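## Task

Take the parts organiser off the rectangle it currently sits on and set it down inside the orange rectangle. It must end fully within that rectangle, at rest and lying flat (on its broad face if it has one), not in contact with any other object. Except while it is nearly all on a rectangle or held securely, it must not rest on, slide along or repeatedly bump the table or things on it, or the task fails. It only counts if it stays put without the robot supporting it. Release it and move the gripper away at the end.

## Robot and tools

Robot: two arms, left_arm and right_arm, each with six joints and a parallel gripper. Joint order everywhere (rows and result lists): waist, shoulder, elbow, wrist pitch, wrist yaw, wrist roll, then the gripper opening. Stated joint ranges in radians: waist -2.618 to 3.054, shoulder 0.000 to 3.142, elbow 0.000 to 3.142, wrist pitch -1.571 to 1.571, wrist yaw -1.571 to 1.571, wrist roll -2.094 to 2.094; the true ends may differ by up to 0.036 rad.

Frame: one shared world frame, origin on the tabletop midway between the arms, +z up, +x out across the table, left_arm on the +y side. The arm names do not correspond to image sides. Gripper fingers point along the gripper's +z and close along its y; the reported end_effector_position is the point between the pads, roughly 1 cm short of the fingertips, and can be somewhat off at long reach.

A row is one flat list of 14 numbers covering both arms, each in [-1, 1]: left_arm's six joint values and its opening, then right_arm's six and its opening. Send all 14 even if one arm stays still (zeros keep a joint where it is). Joint values are scaled offsets, not poses: 1.0 equals 1.202 rad for waist, 1.258 shoulder, 1.238 elbow, 2.073 wrist pitch, 2.022 for wrist yaw and wrist roll. The opening value is absolute: +1 fully open, -1 closed.

execute_actions(actions): a list of up to 15 actions; each action is a table of up to 15 rows, one row per 1/30 s control step, the last row repeated to fill 15 steps (0.5 s). In each row the joint numbers are offsets from the joint angles at the start of that action, not from the previous row; for a call's first action they count from the latest reported angles. If an action would push a joint more than 0.036 rad beyond its range, that action is rejected for both arms; a malformed action or a failing first action rejects the whole call. A joint driven into its real end stops there and the result may print "joint sent to its limit". An empty list just returns the current state and images.

move(target, speed, blocking): target is one 14-number row as above, its joint offsets measured from the Joint positions in the latest result that printed them. All joints travel proportionally so they finish together, in 0.5 to 10 s; speed (rad/s, 0.01 to 2, default 0.5) caps the fastest joint's path. It does not avoid obstacles or the other arm. Fingers get their command at the start. The result adds a "move:" line with the ending (done, off_target, moving, held, fault), limits=held or limits=none, and the joint furthest from target per arm. blocking=false returns after 0.5 s while motion continues; then only wait or stop are accepted until a result shows it finished.

wait(seconds): 0 to 10; arms hold their last command and a running move continues. stop(): brakes a running move; faster motion needs more room. zoom_image(camera, region): region [x0, y0, x1, y1] in pixels of cam_high, cam_low, cam_left_wrist or cam_right_wrist (all 504x504), at most 504 px per side. finished_scene(scene): ends the current scene, given its number; irreversible, and its result tells whether the goal held.

Results: per-arm gripper position (m) and quaternion wxyz; Joint positions (rad, plus opening in metres, 0.093 open to 0.000 closed) and Joint velocities; Joint targets, the angles currently being chased; grip_measured on the -1..+1 scale. Pads meet near -0.94 and each millimetre of object width adds about 0.0208; each gripper may carry a constant bias of about 0.02. Commanding below an object's width squeezes harder, up to roughly 50 to 62 N per pad; keep sending the same closing value to keep the hold. A metric opening resting well below the part's width is normal when gripping. "joint command not followed" means a clearance check altered some joint targets. Camera calibration (intrinsics, distortion, world-to-camera transforms) is supplied for projecting world points into images; fixed cameras may be off by a couple of degrees and millimetres.

Motion limits: each step the joint target may lead the measured angle by at most 0.202 (waist), 0.258 (shoulder), 0.238 (elbow), 0.573 (wrist pitch), 0.522 (yaw, roll) rad, and targets are scaled back if they would put the gripper more than 70 mm from where it is, so large motions span several actions; finish unfinished motions with a new command. Friction can leave a joint up to about 0.031 rad short, and smaller commands may not move it.

Cautions: don't drop the organiser or let it drag or bounce on the table outside a rectangle; don't knock anything off the table; avoid fast impacts and hard pressing; keep the arms from colliding. Loose objects may occasionally get nudged. Holding loads heats motors: MOTOR HOT from 75 °C, a 10 s arm stop at 90 °C, and at 100 °C the arm goes limp and drops. Prefer smooth, efficient motion. Finish by opening the gripper and lifting away before ending the scene.

Each tool is called after "Emit:" as name([rows], argument=value, ...), one row to a line, values as JSON.

## Session

Emit:
execute_actions(actions=[])

Scene clock: 0.00 s.
left_arm: end_effector_position=(+0.2526, -0.1352, +0.1035) grip_measured=+0.996 end_effector_quat_wxyz=(+0.333, +0.328, +0.754, -0.461) | right_arm: end_effector_position=(+0.3564, -0.3512, +0.1172) grip_measured=+1.000 end_effector_quat_wxyz=(+0.004, +0.035, +0.948, -0.316)
Joint names: [waist, shoulder, elbow, wrist pitch, wrist yaw, wrist roll]
Joint positions: left_arm=[-1.049  1.918  0.929  0.609  0.311 -0.414  0.093] | right_arm=[ 0.212  2.045  1.708 -1.465  0.606  0.44   0.093]
Joint velocities: left_arm=[-0.002  0.007  0.027 -0.022  0.007 -0.037 -0.001] | right_arm=[-0.002  0.002  0.002 -0.022 -0.066 -0.051  0.   ]
Joint targets: left_arm=[-1.049 1.918 0.929 0.609 0.311 -0.414] | right_arm=[0.212 2.045 1.708 -1.465 0.606 0.440]

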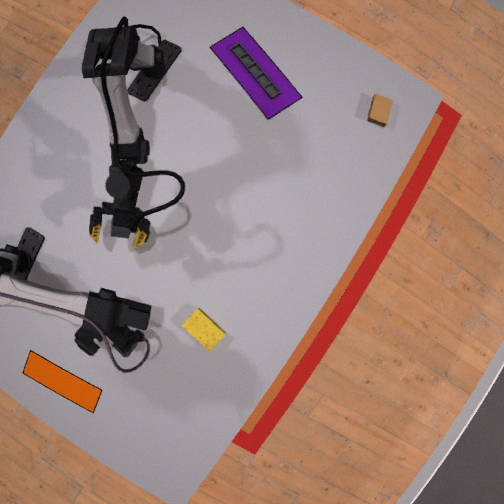

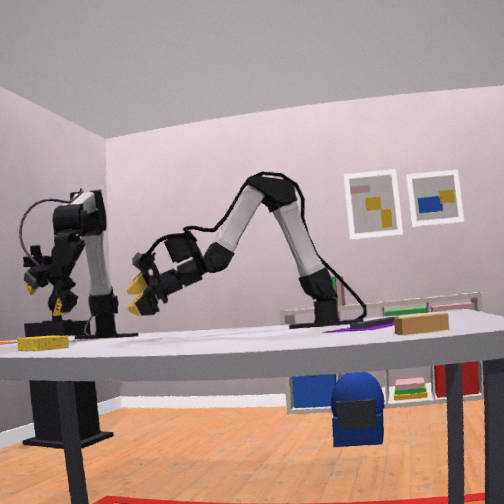

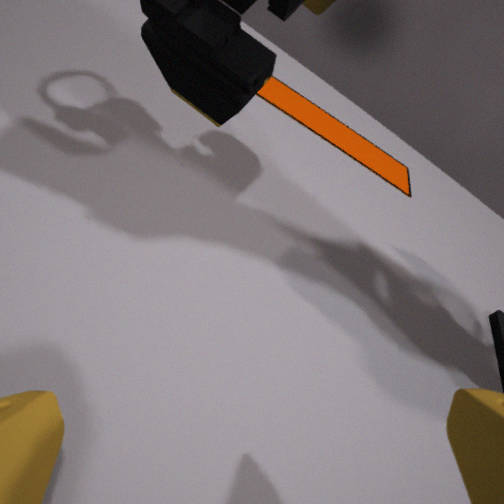

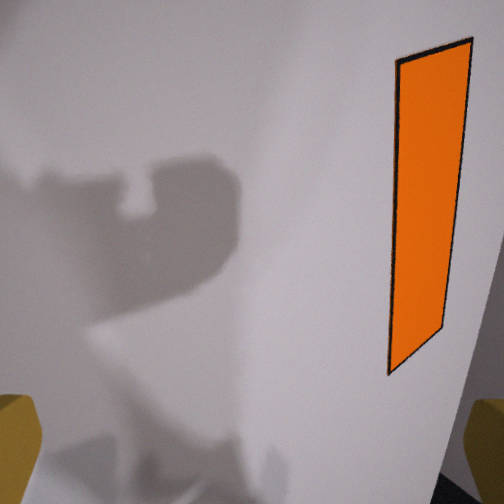

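Emit:
move(target=[1.289,-0.253,0.3,-0.906,-0.154,0.205,1,0,0,0,0,0,0,1], speed=1)

Emit:
move(target=[1,0,0,0,0,0,1,0,-0.35,-0.1,0.3,-0.3,-0.218,1], speed=1)

action 0: every number of target must lie in its column's range; nothing of the call was run and nothing moved

Scene clock: 14.67 s.
left_arm: end_effector_position=(+0.5424, +0.3740, +0.1033) grip_measured=+0.996 end_effector_quat_wxyz=(+0.537, -0.160, +0.807, -0.188) | right_arm: end_effector_position=(+0.4157, -0.2341, +0.2466) grip_measured=+1.000 end_effector_quat_wxyz=(+0.336, -0.134, +0.931, +0.048)
Joint names: [waist, shoulder, elbow, wrist pitch, wrist yaw, wrist roll]
Joint positions: left_arm=[ 0.159  1.918  0.929  0.609  0.306 -0.414  0.093] | right_arm=[ 0.212  1.62   1.603 -0.862  0.006  0.007  0.093]
Joint velocities: left_arm=[ 0.007  0.007 -0.007  0.081 -0.037 -0.007 -0.002] | right_arm=[-0.012  0.012  0.012  0.066  0.051 -0.037  0.   ]
Joint targets: left_arm=[0.153 1.918 0.929 0.609 0.311 -0.414] | right_arm=[0.212 1.605 1.584 -0.843 -0.001 -0.000]
move: done; limits=none; left_arm: farthest joint: the waist, 0.006 radians from its target (1.202 radians at the start); right_arm: farthest joint: the elbow, 0.019 radians from its target (0.124 radians at the start)
camera_calibration (this result's frames):
cam_left_wrist: T_world_to_cam=[[0.0528499, -0.871911, 0.486803, 0.24734], [-0.715213, -0.373256, -0.59089, 0.634985], [0.696906, -0.31694, -0.643329, -0.107887], [0, 0, 0, 1]] pos_world=[0.516265, 0.418477, 0.185393]
cam_right_wrist: T_world_to_cam=[[0.285307, -0.958362, -0.0119388, -0.340537], [-0.925147, -0.272122, -0.264675, 0.427104], [0.250406, 0.086559, -0.964264, 0.235719], [0, 0, 0, 1]] pos_world=[0.433266, -0.230536, 0.336273]

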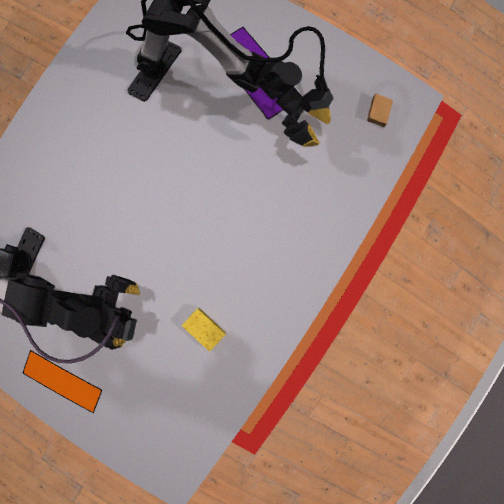

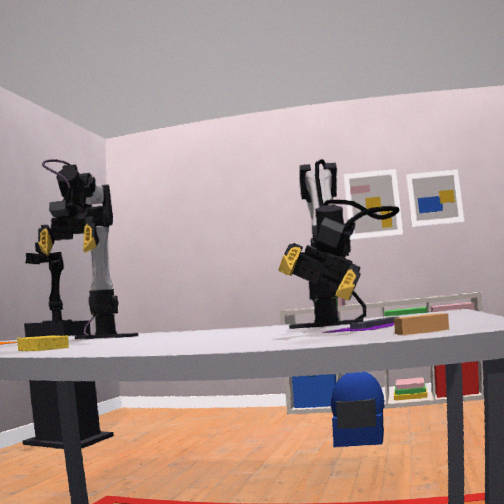

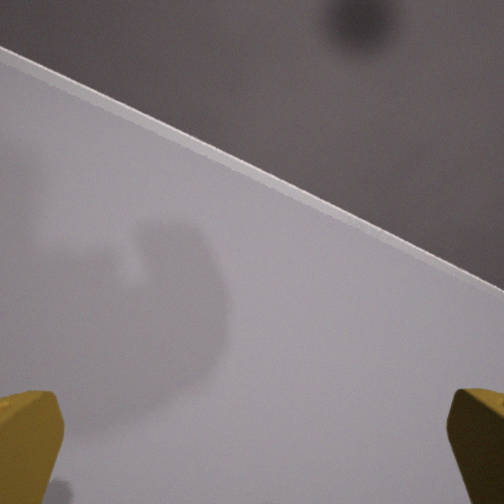

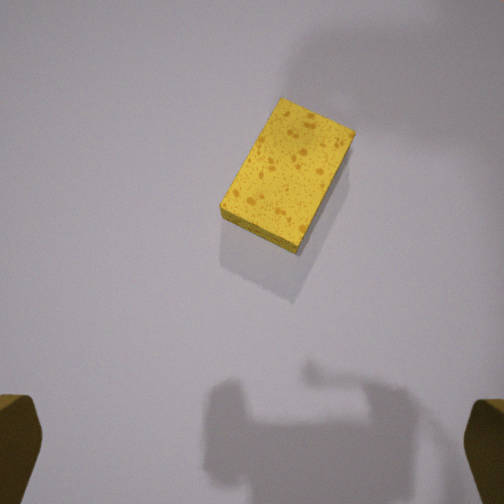

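Emit:
move(target=[0.134,0.064,0.72,-0.966,-0.151,0.506,1,0,0,0,0,0,0,1], speed=1)

Scene clock: 32.83 s.
left_arm: end_effector_position=(+0.3847, +0.4529, +0.1284) grip_measured=+0.996 end_effector_quat_wxyz=(+0.002, +0.132, +0.991, -0.002) | right_arm: end_effector_position=(+0.4158, -0.2340, +0.2467) grip_measured=+1.000 end_effector_quat_wxyz=(+0.336, -0.134, +0.931, +0.048)
Joint names: [waist, shoulder, elbow, wrist pitch, wrist yaw, wrist roll]
Joint positions: left_arm=[ 0.311  1.977  1.795 -1.387  0.006  0.603  0.093] | right_arm=[ 0.212  1.62   1.603 -0.861  0.006  0.006  0.093]
Joint velocities: left_arm=[-0.007  0.002  0.002 -0.007  0.007  0.022 -0.002] | right_arm=[-0.002 -0.022  0.012 -0.095  0.037  0.066  0.   ]
Joint targets: left_arm=[0.320 1.998 1.821 -1.393 0.000 0.609] | right_arm=[0.212 1.620 1.603 -0.862 0.006 0.007]
move: off_target (left_arm); limits=none; left_arm: farthest joint: the elbow, 0.025 radians from its target (0.891 radians at the start); right_arm: farthest joint: the wrist pitch, 0.001 radians from its target (0.001 radians at the start)
camera_calibration (this result's frames):
cam_left_wrist: T_world_to_cam=[[-0.250774, -0.967968, 0.0122204, 0.533491], [-0.885955, 0.234578, 0.40007, 0.22972], [-0.390122, 0.0895007, -0.916403, 0.312371], [0, 0, 0, 1]] pos_world=[0.459171, 0.434558, 0.187834]
cam_right_wrist: T_world_to_cam=[[0.285826, -0.958206, -0.0119906, -0.340638], [-0.924908, -0.272577, -0.265041, 0.427072], [0.250695, 0.0868458, -0.964163, 0.235678], [0, 0, 0, 1]] pos_world=[0.433283, -0.230459, 0.336339]

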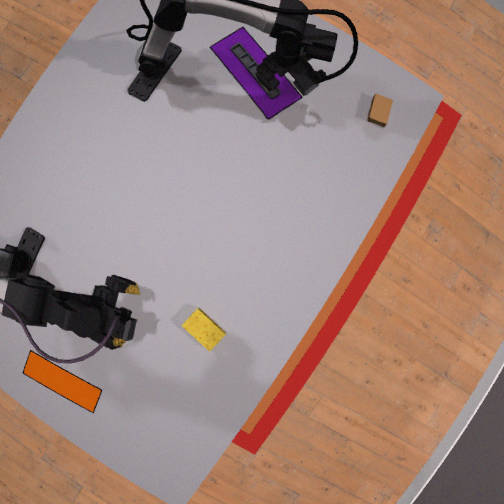

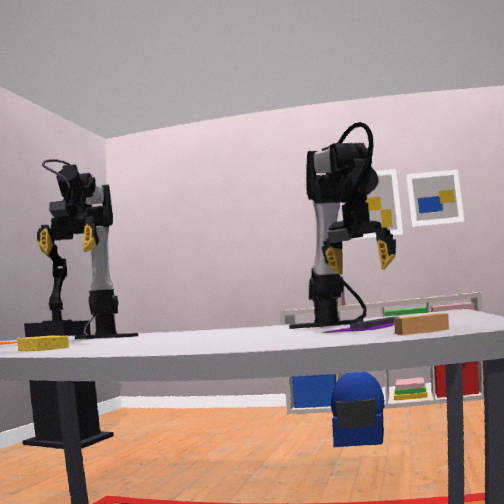

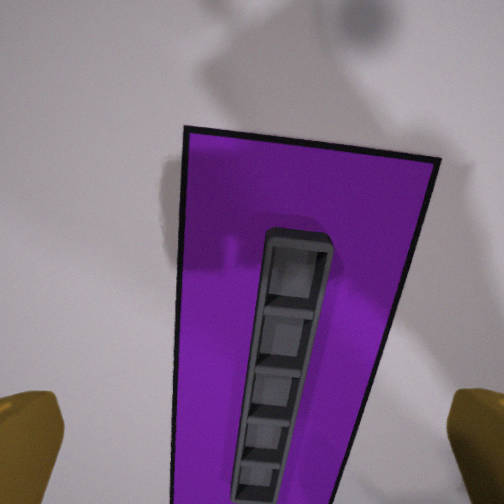

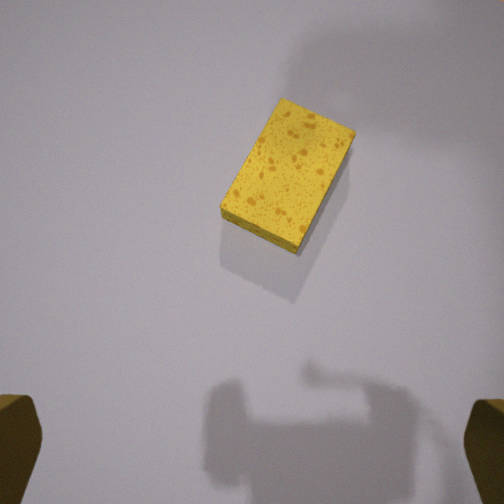

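Emit:
move(target=[-0.02,-0.026,-0.385,0.217,0,0.04,1,0,0,0,0,0,0,1], speed=0.4)

Scene clock: 40.23 s.
left_arm: end_effector_position=(+0.3638, +0.4403, +0.0157) grip_measured=+0.996 end_effector_quat_wxyz=(-0.006, +0.175, +0.984, -0.007) | right_arm: end_effector_position=(+0.4158, -0.2340, +0.2467) grip_measured=+1.000 end_effector_quat_wxyz=(+0.336, -0.134, +0.931, +0.048)
Joint names: [waist, shoulder, elbow, wrist pitch, wrist yaw, wrist roll]
Joint positions: left_arm=[ 0.297  1.977  1.338 -0.948  0.006  0.677  0.093] | right_arm=[ 0.212  1.62   1.603 -0.861  0.006  0.006  0.093]
Joint velocities: left_arm=[-0.017 -0.007 -0.012  0.037 -0.007 -0.007 -0.   ] | right_arm=[-0.012  0.002 -0.007 -0.007  0.022  0.051  0.   ]
Joint targets: left_arm=[0.287 1.944 1.318 -0.938 0.006 0.684] | right_arm=[0.212 1.620 1.603 -0.861 0.006 0.006]
move: off_target (left_arm); limits=none; left_arm: farthest joint: the shoulder, 0.032 radians from its target (0.032 radians at the start); right_arm: farthest joint: the waist, 0.000 radians from its target (0.000 radians at the start)
camera_calibration (this result's frames):
cam_left_wrist: T_world_to_cam=[[-0.335043, -0.94192, 0.0230818, 0.536449], [-0.854657, 0.314133, 0.413377, 0.212572], [-0.396619, 0.118772, -0.910267, 0.191439], [0, 0, 0, 1]] pos_world=[0.437339, 0.415779, 0.074006]
cam_right_wrist: T_world_to_cam=[[0.285826, -0.958206, -0.0119906, -0.340638], [-0.924908, -0.272577, -0.265041, 0.427072], [0.250695, 0.0868458, -0.964163, 0.235678], [0, 0, 0, 1]] pos_world=[0.433283, -0.230459, 0.336339]

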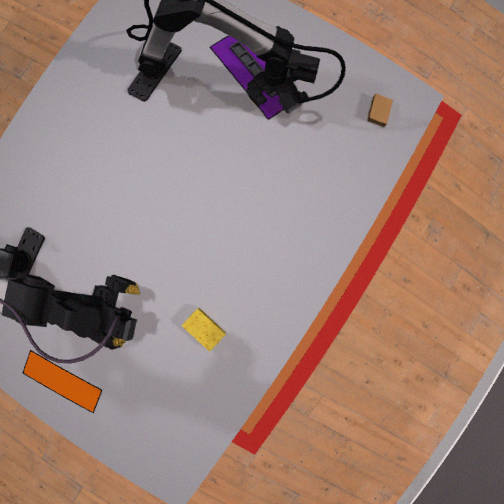

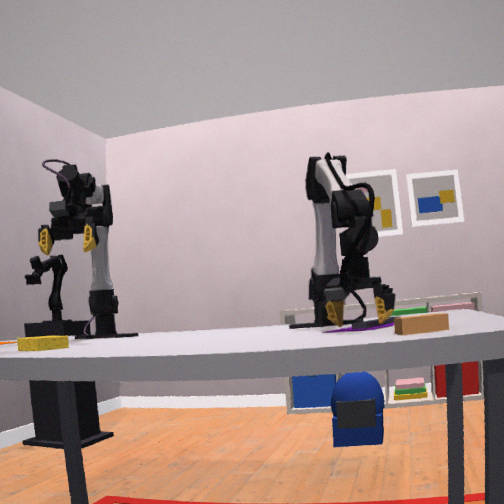

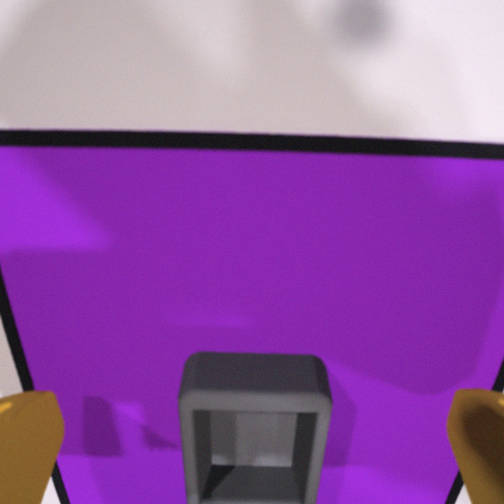

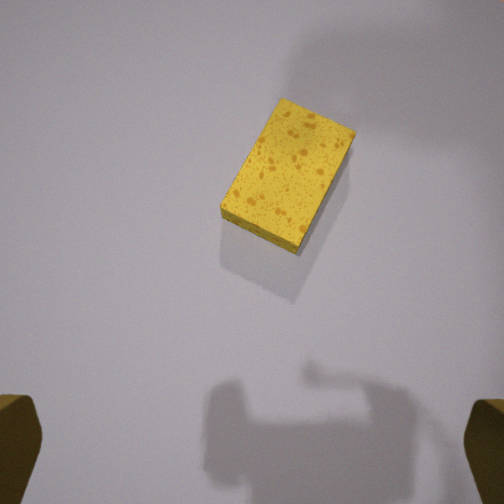

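Emit:
move(target=[0,0,0,0,0,0,-0.62,0,0,0,0,0,0,1])

Emit:
move(target=[0,0,0.38,-0.215,0,0,-0.62,0,0,0,0,0,0,1], speed=0.4)

Scene clock: 44.10 s.
left_arm: end_effector_position=(+0.3640, +0.4403, +0.0157) grip_measured=-0.426 end_effector_quat_wxyz=(-0.006, +0.176, +0.984, -0.006) | right_arm: end_effector_position=(+0.4158, -0.2340, +0.2467) grip_measured=+1.000 end_effector_quat_wxyz=(+0.336, -0.134, +0.931, +0.048)
Joint names: [waist, shoulder, elbow, wrist pitch, wrist yaw, wrist roll]
Joint positions: left_arm=[ 0.297  1.977  1.338 -0.948  0.006  0.677  0.025] | right_arm=[ 0.212  1.62   1.603 -0.861  0.006  0.006  0.093]
Joint velocities: left_arm=[-0.022  0.002  0.012 -0.066  0.037 -0.066 -0.   ] | right_arm=[-0.012  0.007 -0.007  0.007 -0.022 -0.007  0.   ]
Joint targets: left_arm=[0.297 1.977 1.338 -0.948 0.006 0.677] | right_arm=[0.212 1.620 1.603 -0.861 0.006 0.006]
move: done; limits=none; left_arm: farthest joint: the waist, 0.000 radians from its target (0.000 radians at the start); right_arm: farthest joint: the waist, 0.000 radians from its target (0.000 radians at the start)
camera_calibration (this result's frames):
cam_left_wrist: T_world_to_cam=[[-0.335419, -0.941798, 0.0226138, 0.536654], [-0.854838, 0.314361, 0.412831, 0.212679], [-0.395912, 0.11914, -0.910527, 0.191084], [0, 0, 0, 1]] pos_world=[0.437462, 0.415796, 0.0740506]
cam_right_wrist: T_world_to_cam=[[0.285826, -0.958206, -0.0119906, -0.340638], [-0.924908, -0.272577, -0.265041, 0.427072], [0.250695, 0.0868458, -0.964163, 0.235678], [0, 0, 0, 1]] pos_world=[0.433283, -0.230459, 0.336339]

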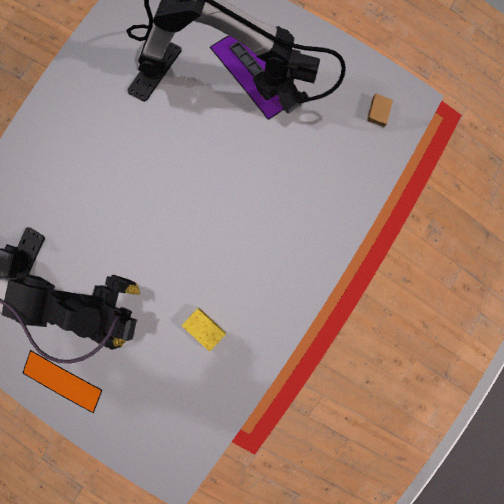

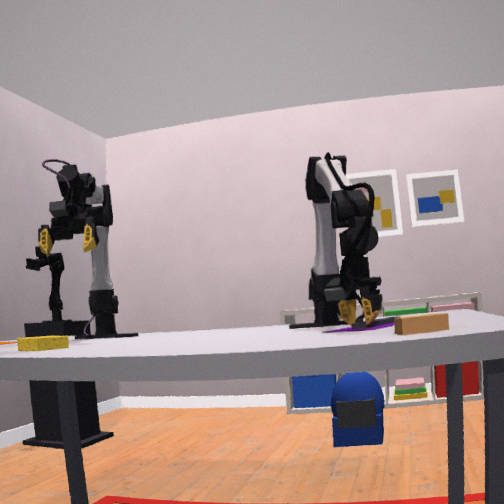

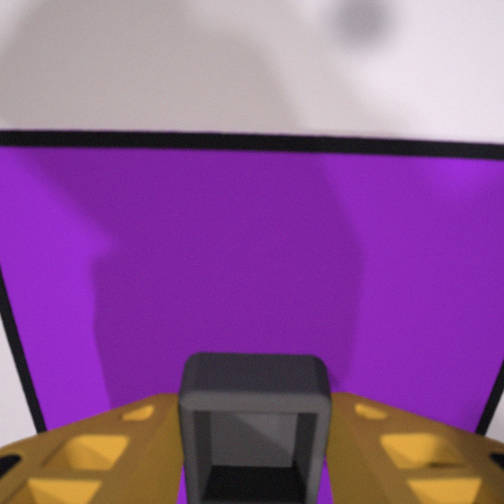

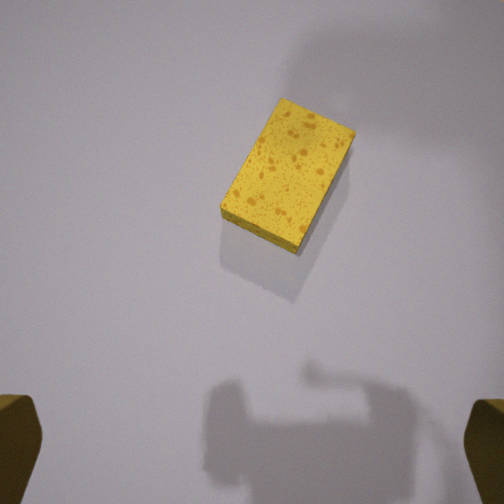

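Scene clock: 46.00 s.
left_arm: end_effector_position=(+0.3847, +0.4473, +0.1255) grip_measured=-0.426 end_effector_quat_wxyz=(-0.001, +0.176, +0.984, -0.004) | right_arm: end_effector_position=(+0.4158, -0.2340, +0.2467) grip_measured=+1.000 end_effector_quat_wxyz=(+0.336, -0.134, +0.931, +0.048)
Joint names: [waist, shoulder, elbow, wrist pitch, wrist yaw, wrist roll]
Joint positions: left_arm=[ 0.297  1.977  1.784 -1.384  0.006  0.677  0.025] | right_arm=[ 0.212  1.62   1.603 -0.861  0.006  0.006  0.093]
Joint velocities: left_arm=[-0.007 -0.007 -0.002  0.037 -0.037  0.037 -0.   ] | right_arm=[-0.002 -0.007 -0.002 -0.022 -0.037 -0.007  0.   ]
Joint targets: left_arm=[0.297 1.977 1.808 -1.393 0.006 0.677] | right_arm=[0.212 1.620 1.603 -0.861 0.006 0.006]
move: off_target (left_arm); limits=none; left_arm: farthest joint: the elbow, 0.025 radians from its target (0.471 radians at the start); right_arm: farthest joint: the waist, 0.000 radians from its target (0.000 radians at the start)
camera_calibration (this result's frames):
cam_left_wrist: T_world_to_cam=[[-0.335597, -0.941857, 0.0167176, 0.548497], [-0.858539, 0.313116, 0.40604, 0.185675], [-0.387667, 0.121913, -0.913702, 0.294416], [0, 0, 0, 1]] pos_world=[0.457618, 0.422575, 0.184447]
cam_right_wrist: T_world_to_cam=[[0.285826, -0.958206, -0.0119906, -0.340638], [-0.924908, -0.272577, -0.265041, 0.427072], [0.250695, 0.0868458, -0.964163, 0.235678], [0, 0, 0, 1]] pos_world=[0.433283, -0.230459, 0.336339]

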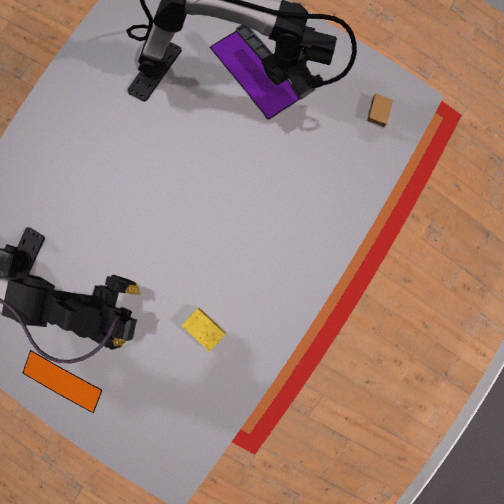

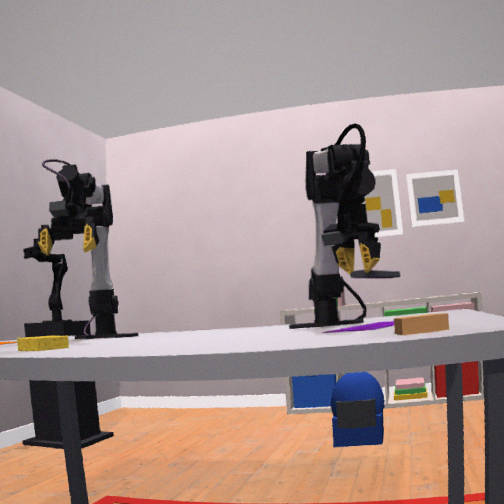

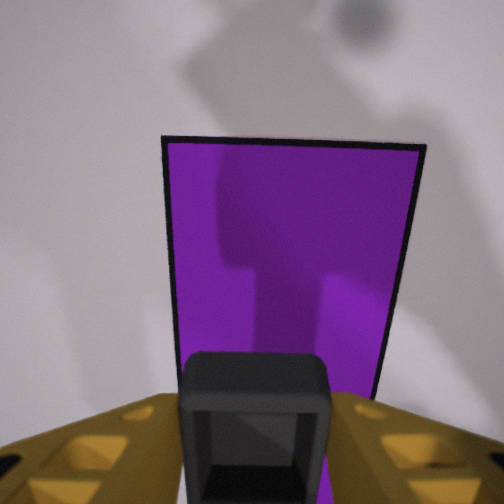

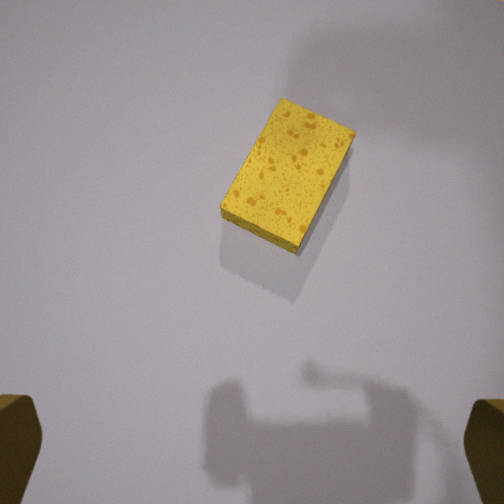

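Emit:
move(target=[-0.89,0,-0.16,0.095,0,-1,-0.62,0.2,0.4,0.4,-0.329,0,-0.19,1], speed=0.9)

Emit:
move(target=[0,0,0,0,0,-0.325,-0.62,0.28,0,0,0,0,0,1], speed=0.4)

Scene clock: 60.50 s.
left_arm: end_effector_position=(+0.3050, +0.0738, +0.0810) grip_measured=-0.426 end_effector_quat_wxyz=(-0.001, -0.293, +0.956, -0.003) | right_arm: end_effector_position=(+0.3497, -0.1557, +0.1511) grip_measured=+1.000 end_effector_quat_wxyz=(+0.005, -0.435, +0.900, -0.002)
Joint names: [waist, shoulder, elbow, wrist pitch, wrist yaw, wrist roll]
Joint positions: left_arm=[-0.771  1.977  1.607 -1.196  0.005 -1.338  0.025] | right_arm=[ 0.447  2.108  2.08  -1.533  0.006 -0.371  0.093]
Joint velocities: left_arm=[-0.007  0.007  0.002 -0.007 -0.154  0.007 -0.001] | right_arm=[-0.007 -0.007  0.002  0.037 -0.022 -0.051  0.   ]
Joint targets: left_arm=[-0.772 1.977 1.586 -1.187 0.006 -1.345] | right_arm=[0.453 2.123 2.098 -1.544 0.006 -0.378]
move: off_target (left_arm); limits=none; left_arm: farthest joint: the elbow, 0.021 radians from its target (0.198 radians at the start); right_arm: farthest joint: the elbow, 0.018 radians from its target (0.495 radians at the start)
camera_calibration (this result's frames):
cam_left_wrist: T_world_to_cam=[[0.568314, -0.822686, 0.01438, -0.113576], [-0.754447, -0.514041, 0.408132, 0.281456], [-0.328372, -0.242796, -0.91281, 0.277121], [0, 0, 0, 1]] pos_world=[0.367889, 0.118526, 0.139721]
cam_right_wrist: T_world_to_cam=[[0.780596, -0.62503, -0.00291012, -0.370364], [-0.570473, -0.714347, 0.4053, 0.0679825], [-0.255404, -0.314715, -0.914179, 0.260155], [0, 0, 0, 1]] pos_world=[0.394331, -0.101051, 0.209198]

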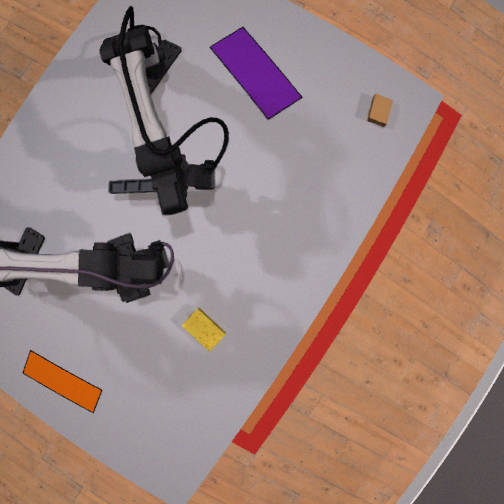

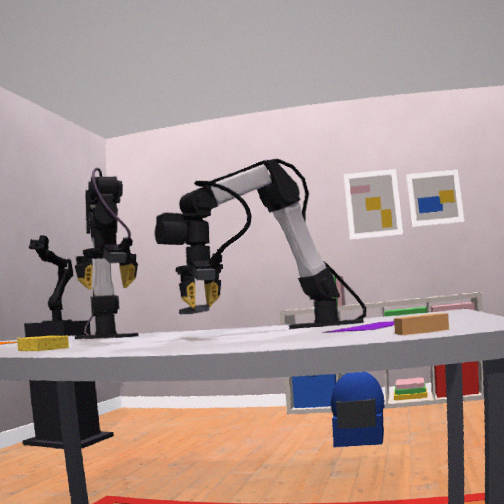

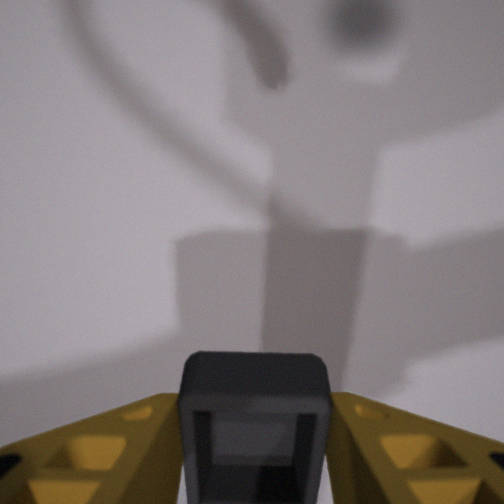

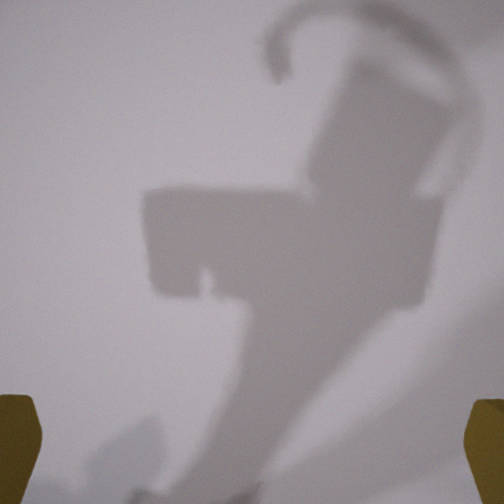

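Scene clock: 62.87 s.
left_arm: end_effector_position=(+0.3050, +0.0738, +0.0810) grip_measured=-0.426 end_effector_quat_wxyz=(-0.002, -0.583, +0.813, -0.003) | right_arm: end_effector_position=(+0.2885, -0.0756, +0.1511) grip_measured=+1.000 end_effector_quat_wxyz=(+0.005, -0.544, +0.839, -0.001)
Joint names: [waist, shoulder, elbow, wrist pitch, wrist yaw, wrist roll]
Joint positions: left_arm=[-0.771  1.977  1.607 -1.196  0.005 -1.988  0.025] | right_arm=[ 0.697  2.108  2.08  -1.533  0.005 -0.371  0.093]
Joint velocities: left_arm=[ 0.007  0.002 -0.037  0.037  0.022 -0.037 -0.001] | right_arm=[-0.012 -0.007  0.002 -0.051 -0.022 -0.007  0.   ]
Joint targets: left_arm=[-0.771 1.977 1.607 -1.196 0.005 -1.995] | right_arm=[0.691 2.108 2.080 -1.533 0.005 -0.371]
move: held (right_arm); limits=held; held on 31 of 71 steps (right_arm), including the last (right_arm); left_arm: farthest joint: the wrist roll, 0.007 radians from its target (0.657 radians at the start); right_arm: farthest joint: the waist, 0.087 radians from its target (0.337 radians at the start)
joint command not followed: on one or more control steps a check withheld the commanded joint targets of the right arm, and it was not sent them on those steps. On the call's last step the targets were still withheld.
cause: the commanded joint targets would bring a part of the robot too close to another arm (this arm's wrist (the part past the wrist pitch) and the other arm's wrist (the part past the wrist pitch)); next, command targets that bring no part of the robot closer to that arm.
camera_calibration (this result's frames):
cam_left_wrist: T_world_to_cam=[[0.950363, -0.310951, 0.0108942, -0.267586], [-0.287767, -0.865114, 0.410814, 0.164807], [-0.118319, -0.393558, -0.911654, 0.224086], [0, 0, 0, 1]] pos_world=[0.328243, 0.147561, 0.139499]
cam_right_wrist: T_world_to_cam=[[0.91091, -0.412589, -0.0036225, -0.293908], [-0.375894, -0.83345, 0.40505, 0.0252108], [-0.170138, -0.367602, -0.914287, 0.241163], [0, 0, 0, 1]] pos_world=[0.318231, -0.0115995, 0.209216]

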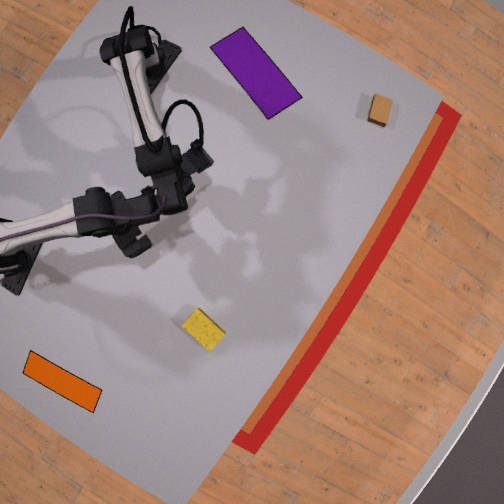

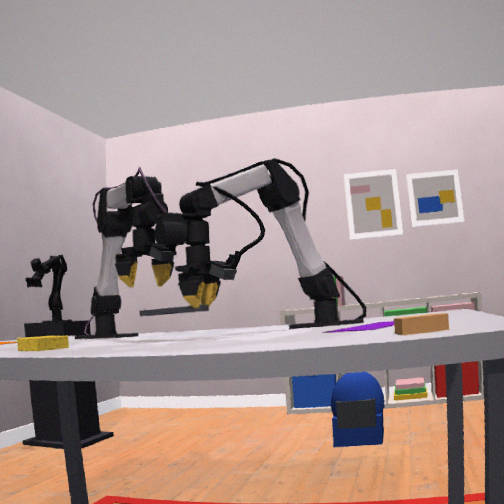

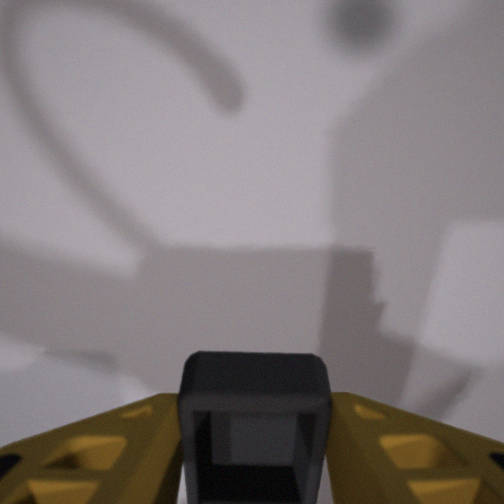

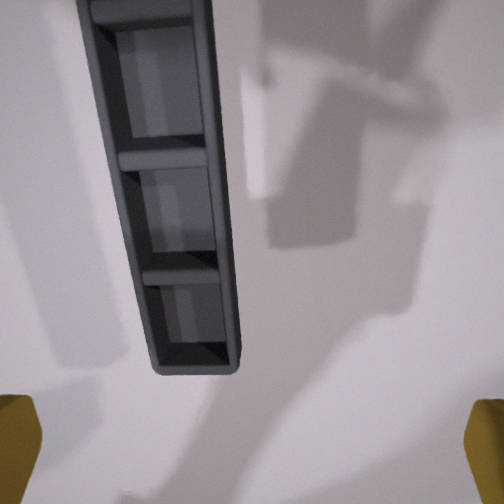

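Emit:
move(target=[0,0,0,0,0,0,-0.62,0,-0.507,-0.834,0.438,0,0.183,1], speed=0.8)

Emit:
move(target=[0,0,0,0,0,0.143,-0.62,0.15,0,0,0,0,0,1], speed=0.4)

Scene clock: 78.63 s.
left_arm: end_effector_position=(+0.3050, +0.0738, +0.0810) grip_measured=-0.426 end_effector_quat_wxyz=(-0.002, -0.583, +0.813, -0.003) | right_arm: end_effector_position=(+0.2589, -0.1048, +0.1155) grip_measured=+1.000 end_effector_quat_wxyz=(+0.228, -0.371, +0.895, +0.090)
Joint names: [waist, shoulder, elbow, wrist pitch, wrist yaw, wrist roll]
Joint positions: left_arm=[-0.771  1.977  1.607 -1.196  0.005 -1.989  0.025] | right_arm=[ 0.697  1.493  1.061 -0.643  0.005 -0.008  0.093]
Joint velocities: left_arm=[ 0.022  0.002  0.007 -0.007 -0.051 -0.022  0.001] | right_arm=[-0.022  0.007 -0.002 -0.037 -0.037  0.007  0.   ]
Joint targets: left_arm=[-0.771 1.977 1.607 -1.196 0.005 -1.988] | right_arm=[0.697 1.470 1.048 -0.625 0.005 -0.001]
move: off_target (right_arm); limits=none; left_arm: farthest joint: the wrist roll, 0.001 radians from its target (0.001 radians at the start); right_arm: farthest joint: the shoulder, 0.023 radians from its target (0.638 radians at the start)
camera_calibration (this result's frames):
cam_left_wrist: T_world_to_cam=[[0.9506, -0.310226, 0.0108891, -0.267711], [-0.287105, -0.865333, 0.410816, 0.164621], [-0.118023, -0.393648, -0.911653, 0.224002], [0, 0, 0, 1]] pos_world=[0.328187, 0.147579, 0.139499]
cam_right_wrist: T_world_to_cam=[[0.707244, -0.706955, -0.0045973, -0.257165], [-0.705395, -0.705221, -0.0712816, 0.15786], [0.0471507, 0.0536564, -0.997446, 0.190362], [0, 0, 0, 1]] pos_world=[0.284257, -0.0806923, 0.199946]

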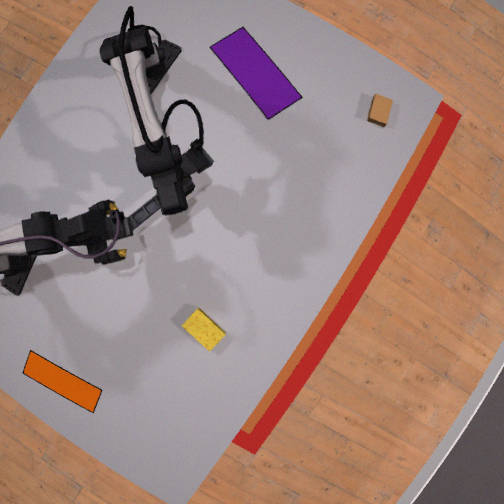

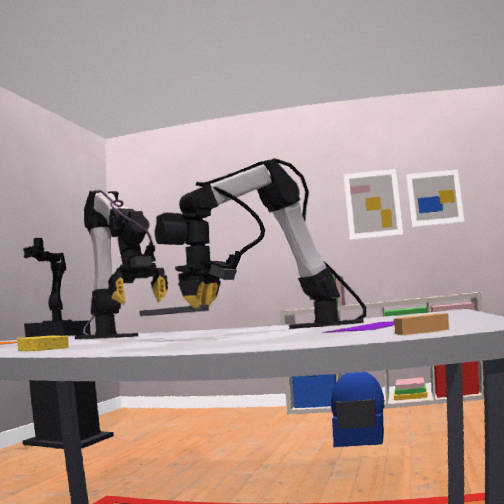

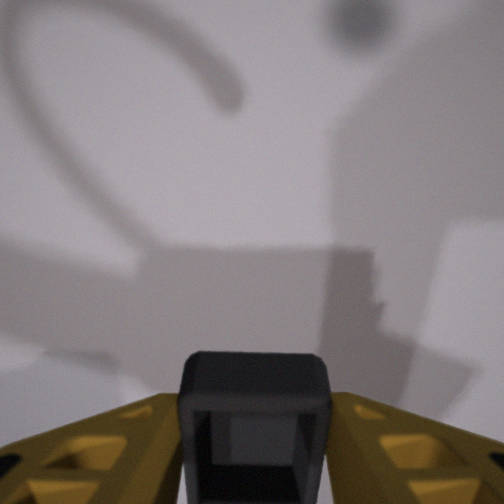

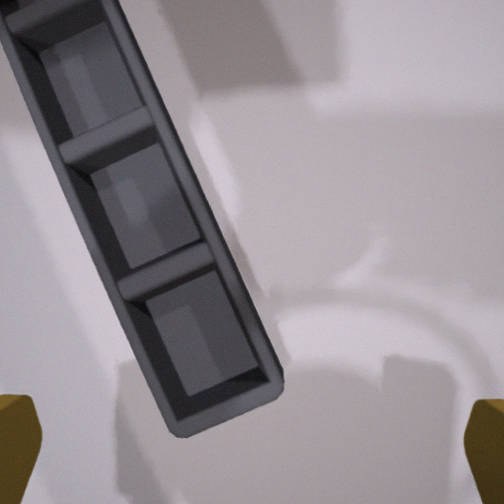

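Scene clock: 80.10 s.
left_arm: end_effector_position=(+0.3050, +0.0738, +0.0810) grip_measured=-0.426 end_effector_quat_wxyz=(-0.001, -0.463, +0.886, -0.003) | right_arm: end_effector_position=(+0.2107, -0.0637, +0.1155) grip_measured=+1.000 end_effector_quat_wxyz=(+0.220, -0.448, +0.860, +0.110)
Joint names: [waist, shoulder, elbow, wrist pitch, wrist yaw, wrist roll]
Joint positions: left_arm=[-0.771  1.977  1.607 -1.196  0.005 -1.707  0.025] | right_arm=[ 0.872  1.493  1.061 -0.643  0.005 -0.008  0.093]
Joint velocities: left_arm=[ 0.002 -0.007  0.007 -0.095  0.007  0.066  0.   ] | right_arm=[-0.007 -0.012 -0.007 -0.007  0.051 -0.022  0.   ]
Joint targets: left_arm=[-0.771 1.977 1.607 -1.196 0.005 -1.700] | right_arm=[0.877 1.493 1.061 -0.643 0.005 -0.008]
move: done; limits=none; left_arm: farthest joint: the wrist roll, 0.007 radians from its target (0.289 radians at the start); right_arm: farthest joint: the waist, 0.005 radians from its target (0.180 radians at the start)
camera_calibration (this result's frames):
cam_left_wrist: T_world_to_cam=[[0.826754, -0.562421, 0.0126328, -0.211467], [-0.517313, -0.751238, 0.409913, 0.226489], [-0.221053, -0.345432, -0.912037, 0.2519], [0, 0, 0, 1]] pos_world=[0.34768, 0.138228, 0.139573]
cam_right_wrist: T_world_to_cam=[[0.819481, -0.57309, -0.00426184, -0.209179], [-0.571886, -0.81723, -0.0712797, 0.117582], [0.0373668, 0.0608497, -0.997447, 0.192949], [0, 0, 0, 1]] pos_world=[0.231452, -0.0355283, 0.199946]

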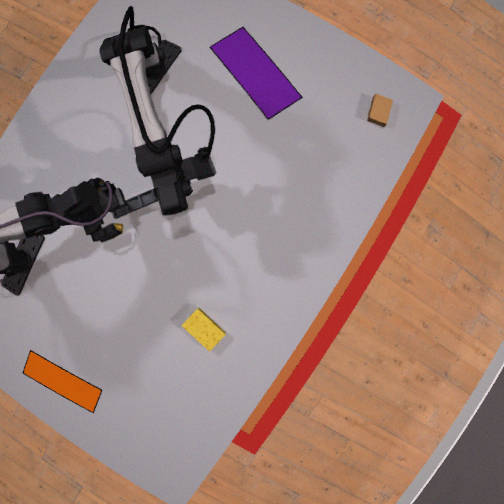

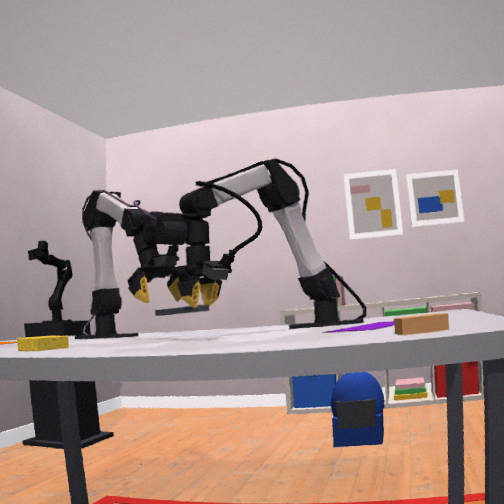

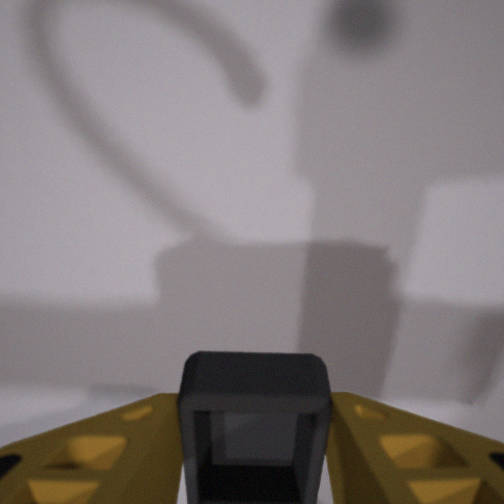

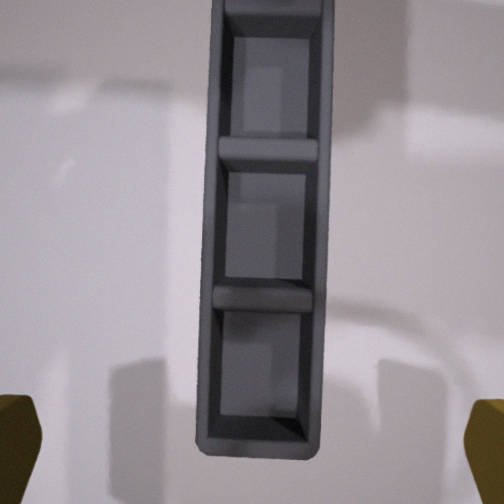

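Emit:
move(target=[0,0,0,0,0,0,-0.62,-0.012,0.12,-0.035,0.09,0,0,1], speed=0.25)

Scene clock: 85.93 s.
left_arm: end_effector_position=(+0.3050, +0.0738, +0.0810) grip_measured=-0.426 end_effector_quat_wxyz=(-0.001, -0.463, +0.887, -0.003) | right_arm: end_effector_position=(+0.2270, -0.0449, +0.0755) grip_measured=+1.000 end_effector_quat_wxyz=(+0.221, -0.445, +0.861, +0.109)
Joint names: [waist, shoulder, elbow, wrist pitch, wrist yaw, wrist roll]
Joint positions: left_arm=[-0.771  1.977  1.607 -1.196  0.005 -1.706  0.025] | right_arm=[ 0.866  1.629  1.03  -0.474  0.005 -0.008  0.093]
Joint velocities: left_arm=[ 0.007 -0.007  0.007  0.022  0.022 -0.037  0.001] | right_arm=[-0.022  0.012  0.002 -0.051  0.007 -0.037  0.   ]
Joint targets: left_arm=[-0.771 1.977 1.607 -1.196 0.005 -1.707] | right_arm=[0.858 1.644 1.018 -0.456 0.005 -0.008]
move: done; limits=none; left_arm: farthest joint: the wrist roll, 0.001 radians from its target (0.001 radians at the start); right_arm: farthest joint: the wrist pitch, 0.018 radians from its target (0.186 radians at the start)
camera_calibration (this result's frames):
cam_left_wrist: T_world_to_cam=[[0.826325, -0.563052, 0.0126371, -0.21129], [-0.517888, -0.750844, 0.40991, 0.226635], [-0.221312, -0.345263, -0.912038, 0.251966], [0, 0, 0, 1]] pos_world=[0.347729, 0.138195, 0.139573]
cam_right_wrist: T_world_to_cam=[[0.815751, -0.578387, -0.00425282, -0.2114], [-0.57711, -0.813415, -0.0728016, 0.140922], [0.0386482, 0.0618424, -0.997337, 0.151046], [0, 0, 0, 1]] pos_world=[0.24794, -0.0169842, 0.160004]

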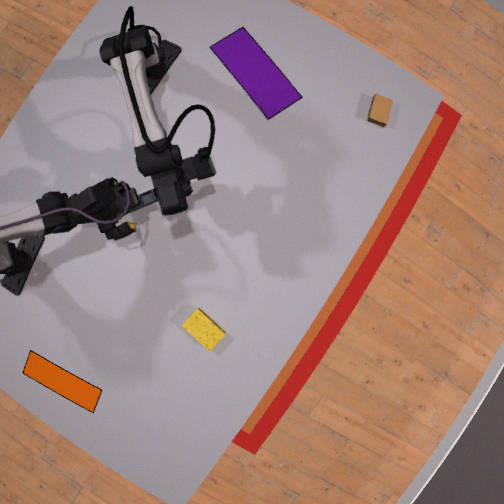

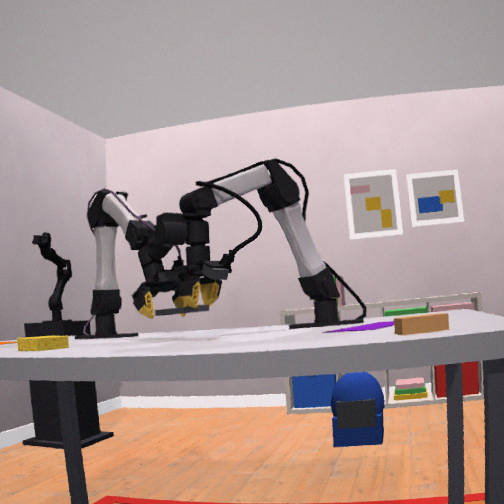

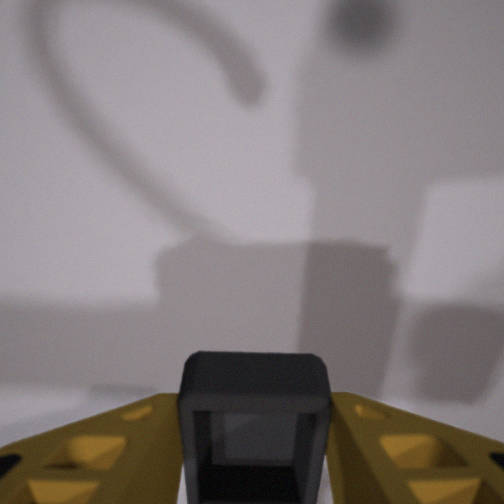

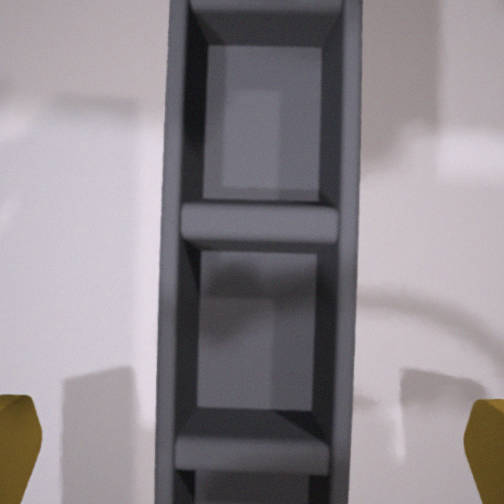

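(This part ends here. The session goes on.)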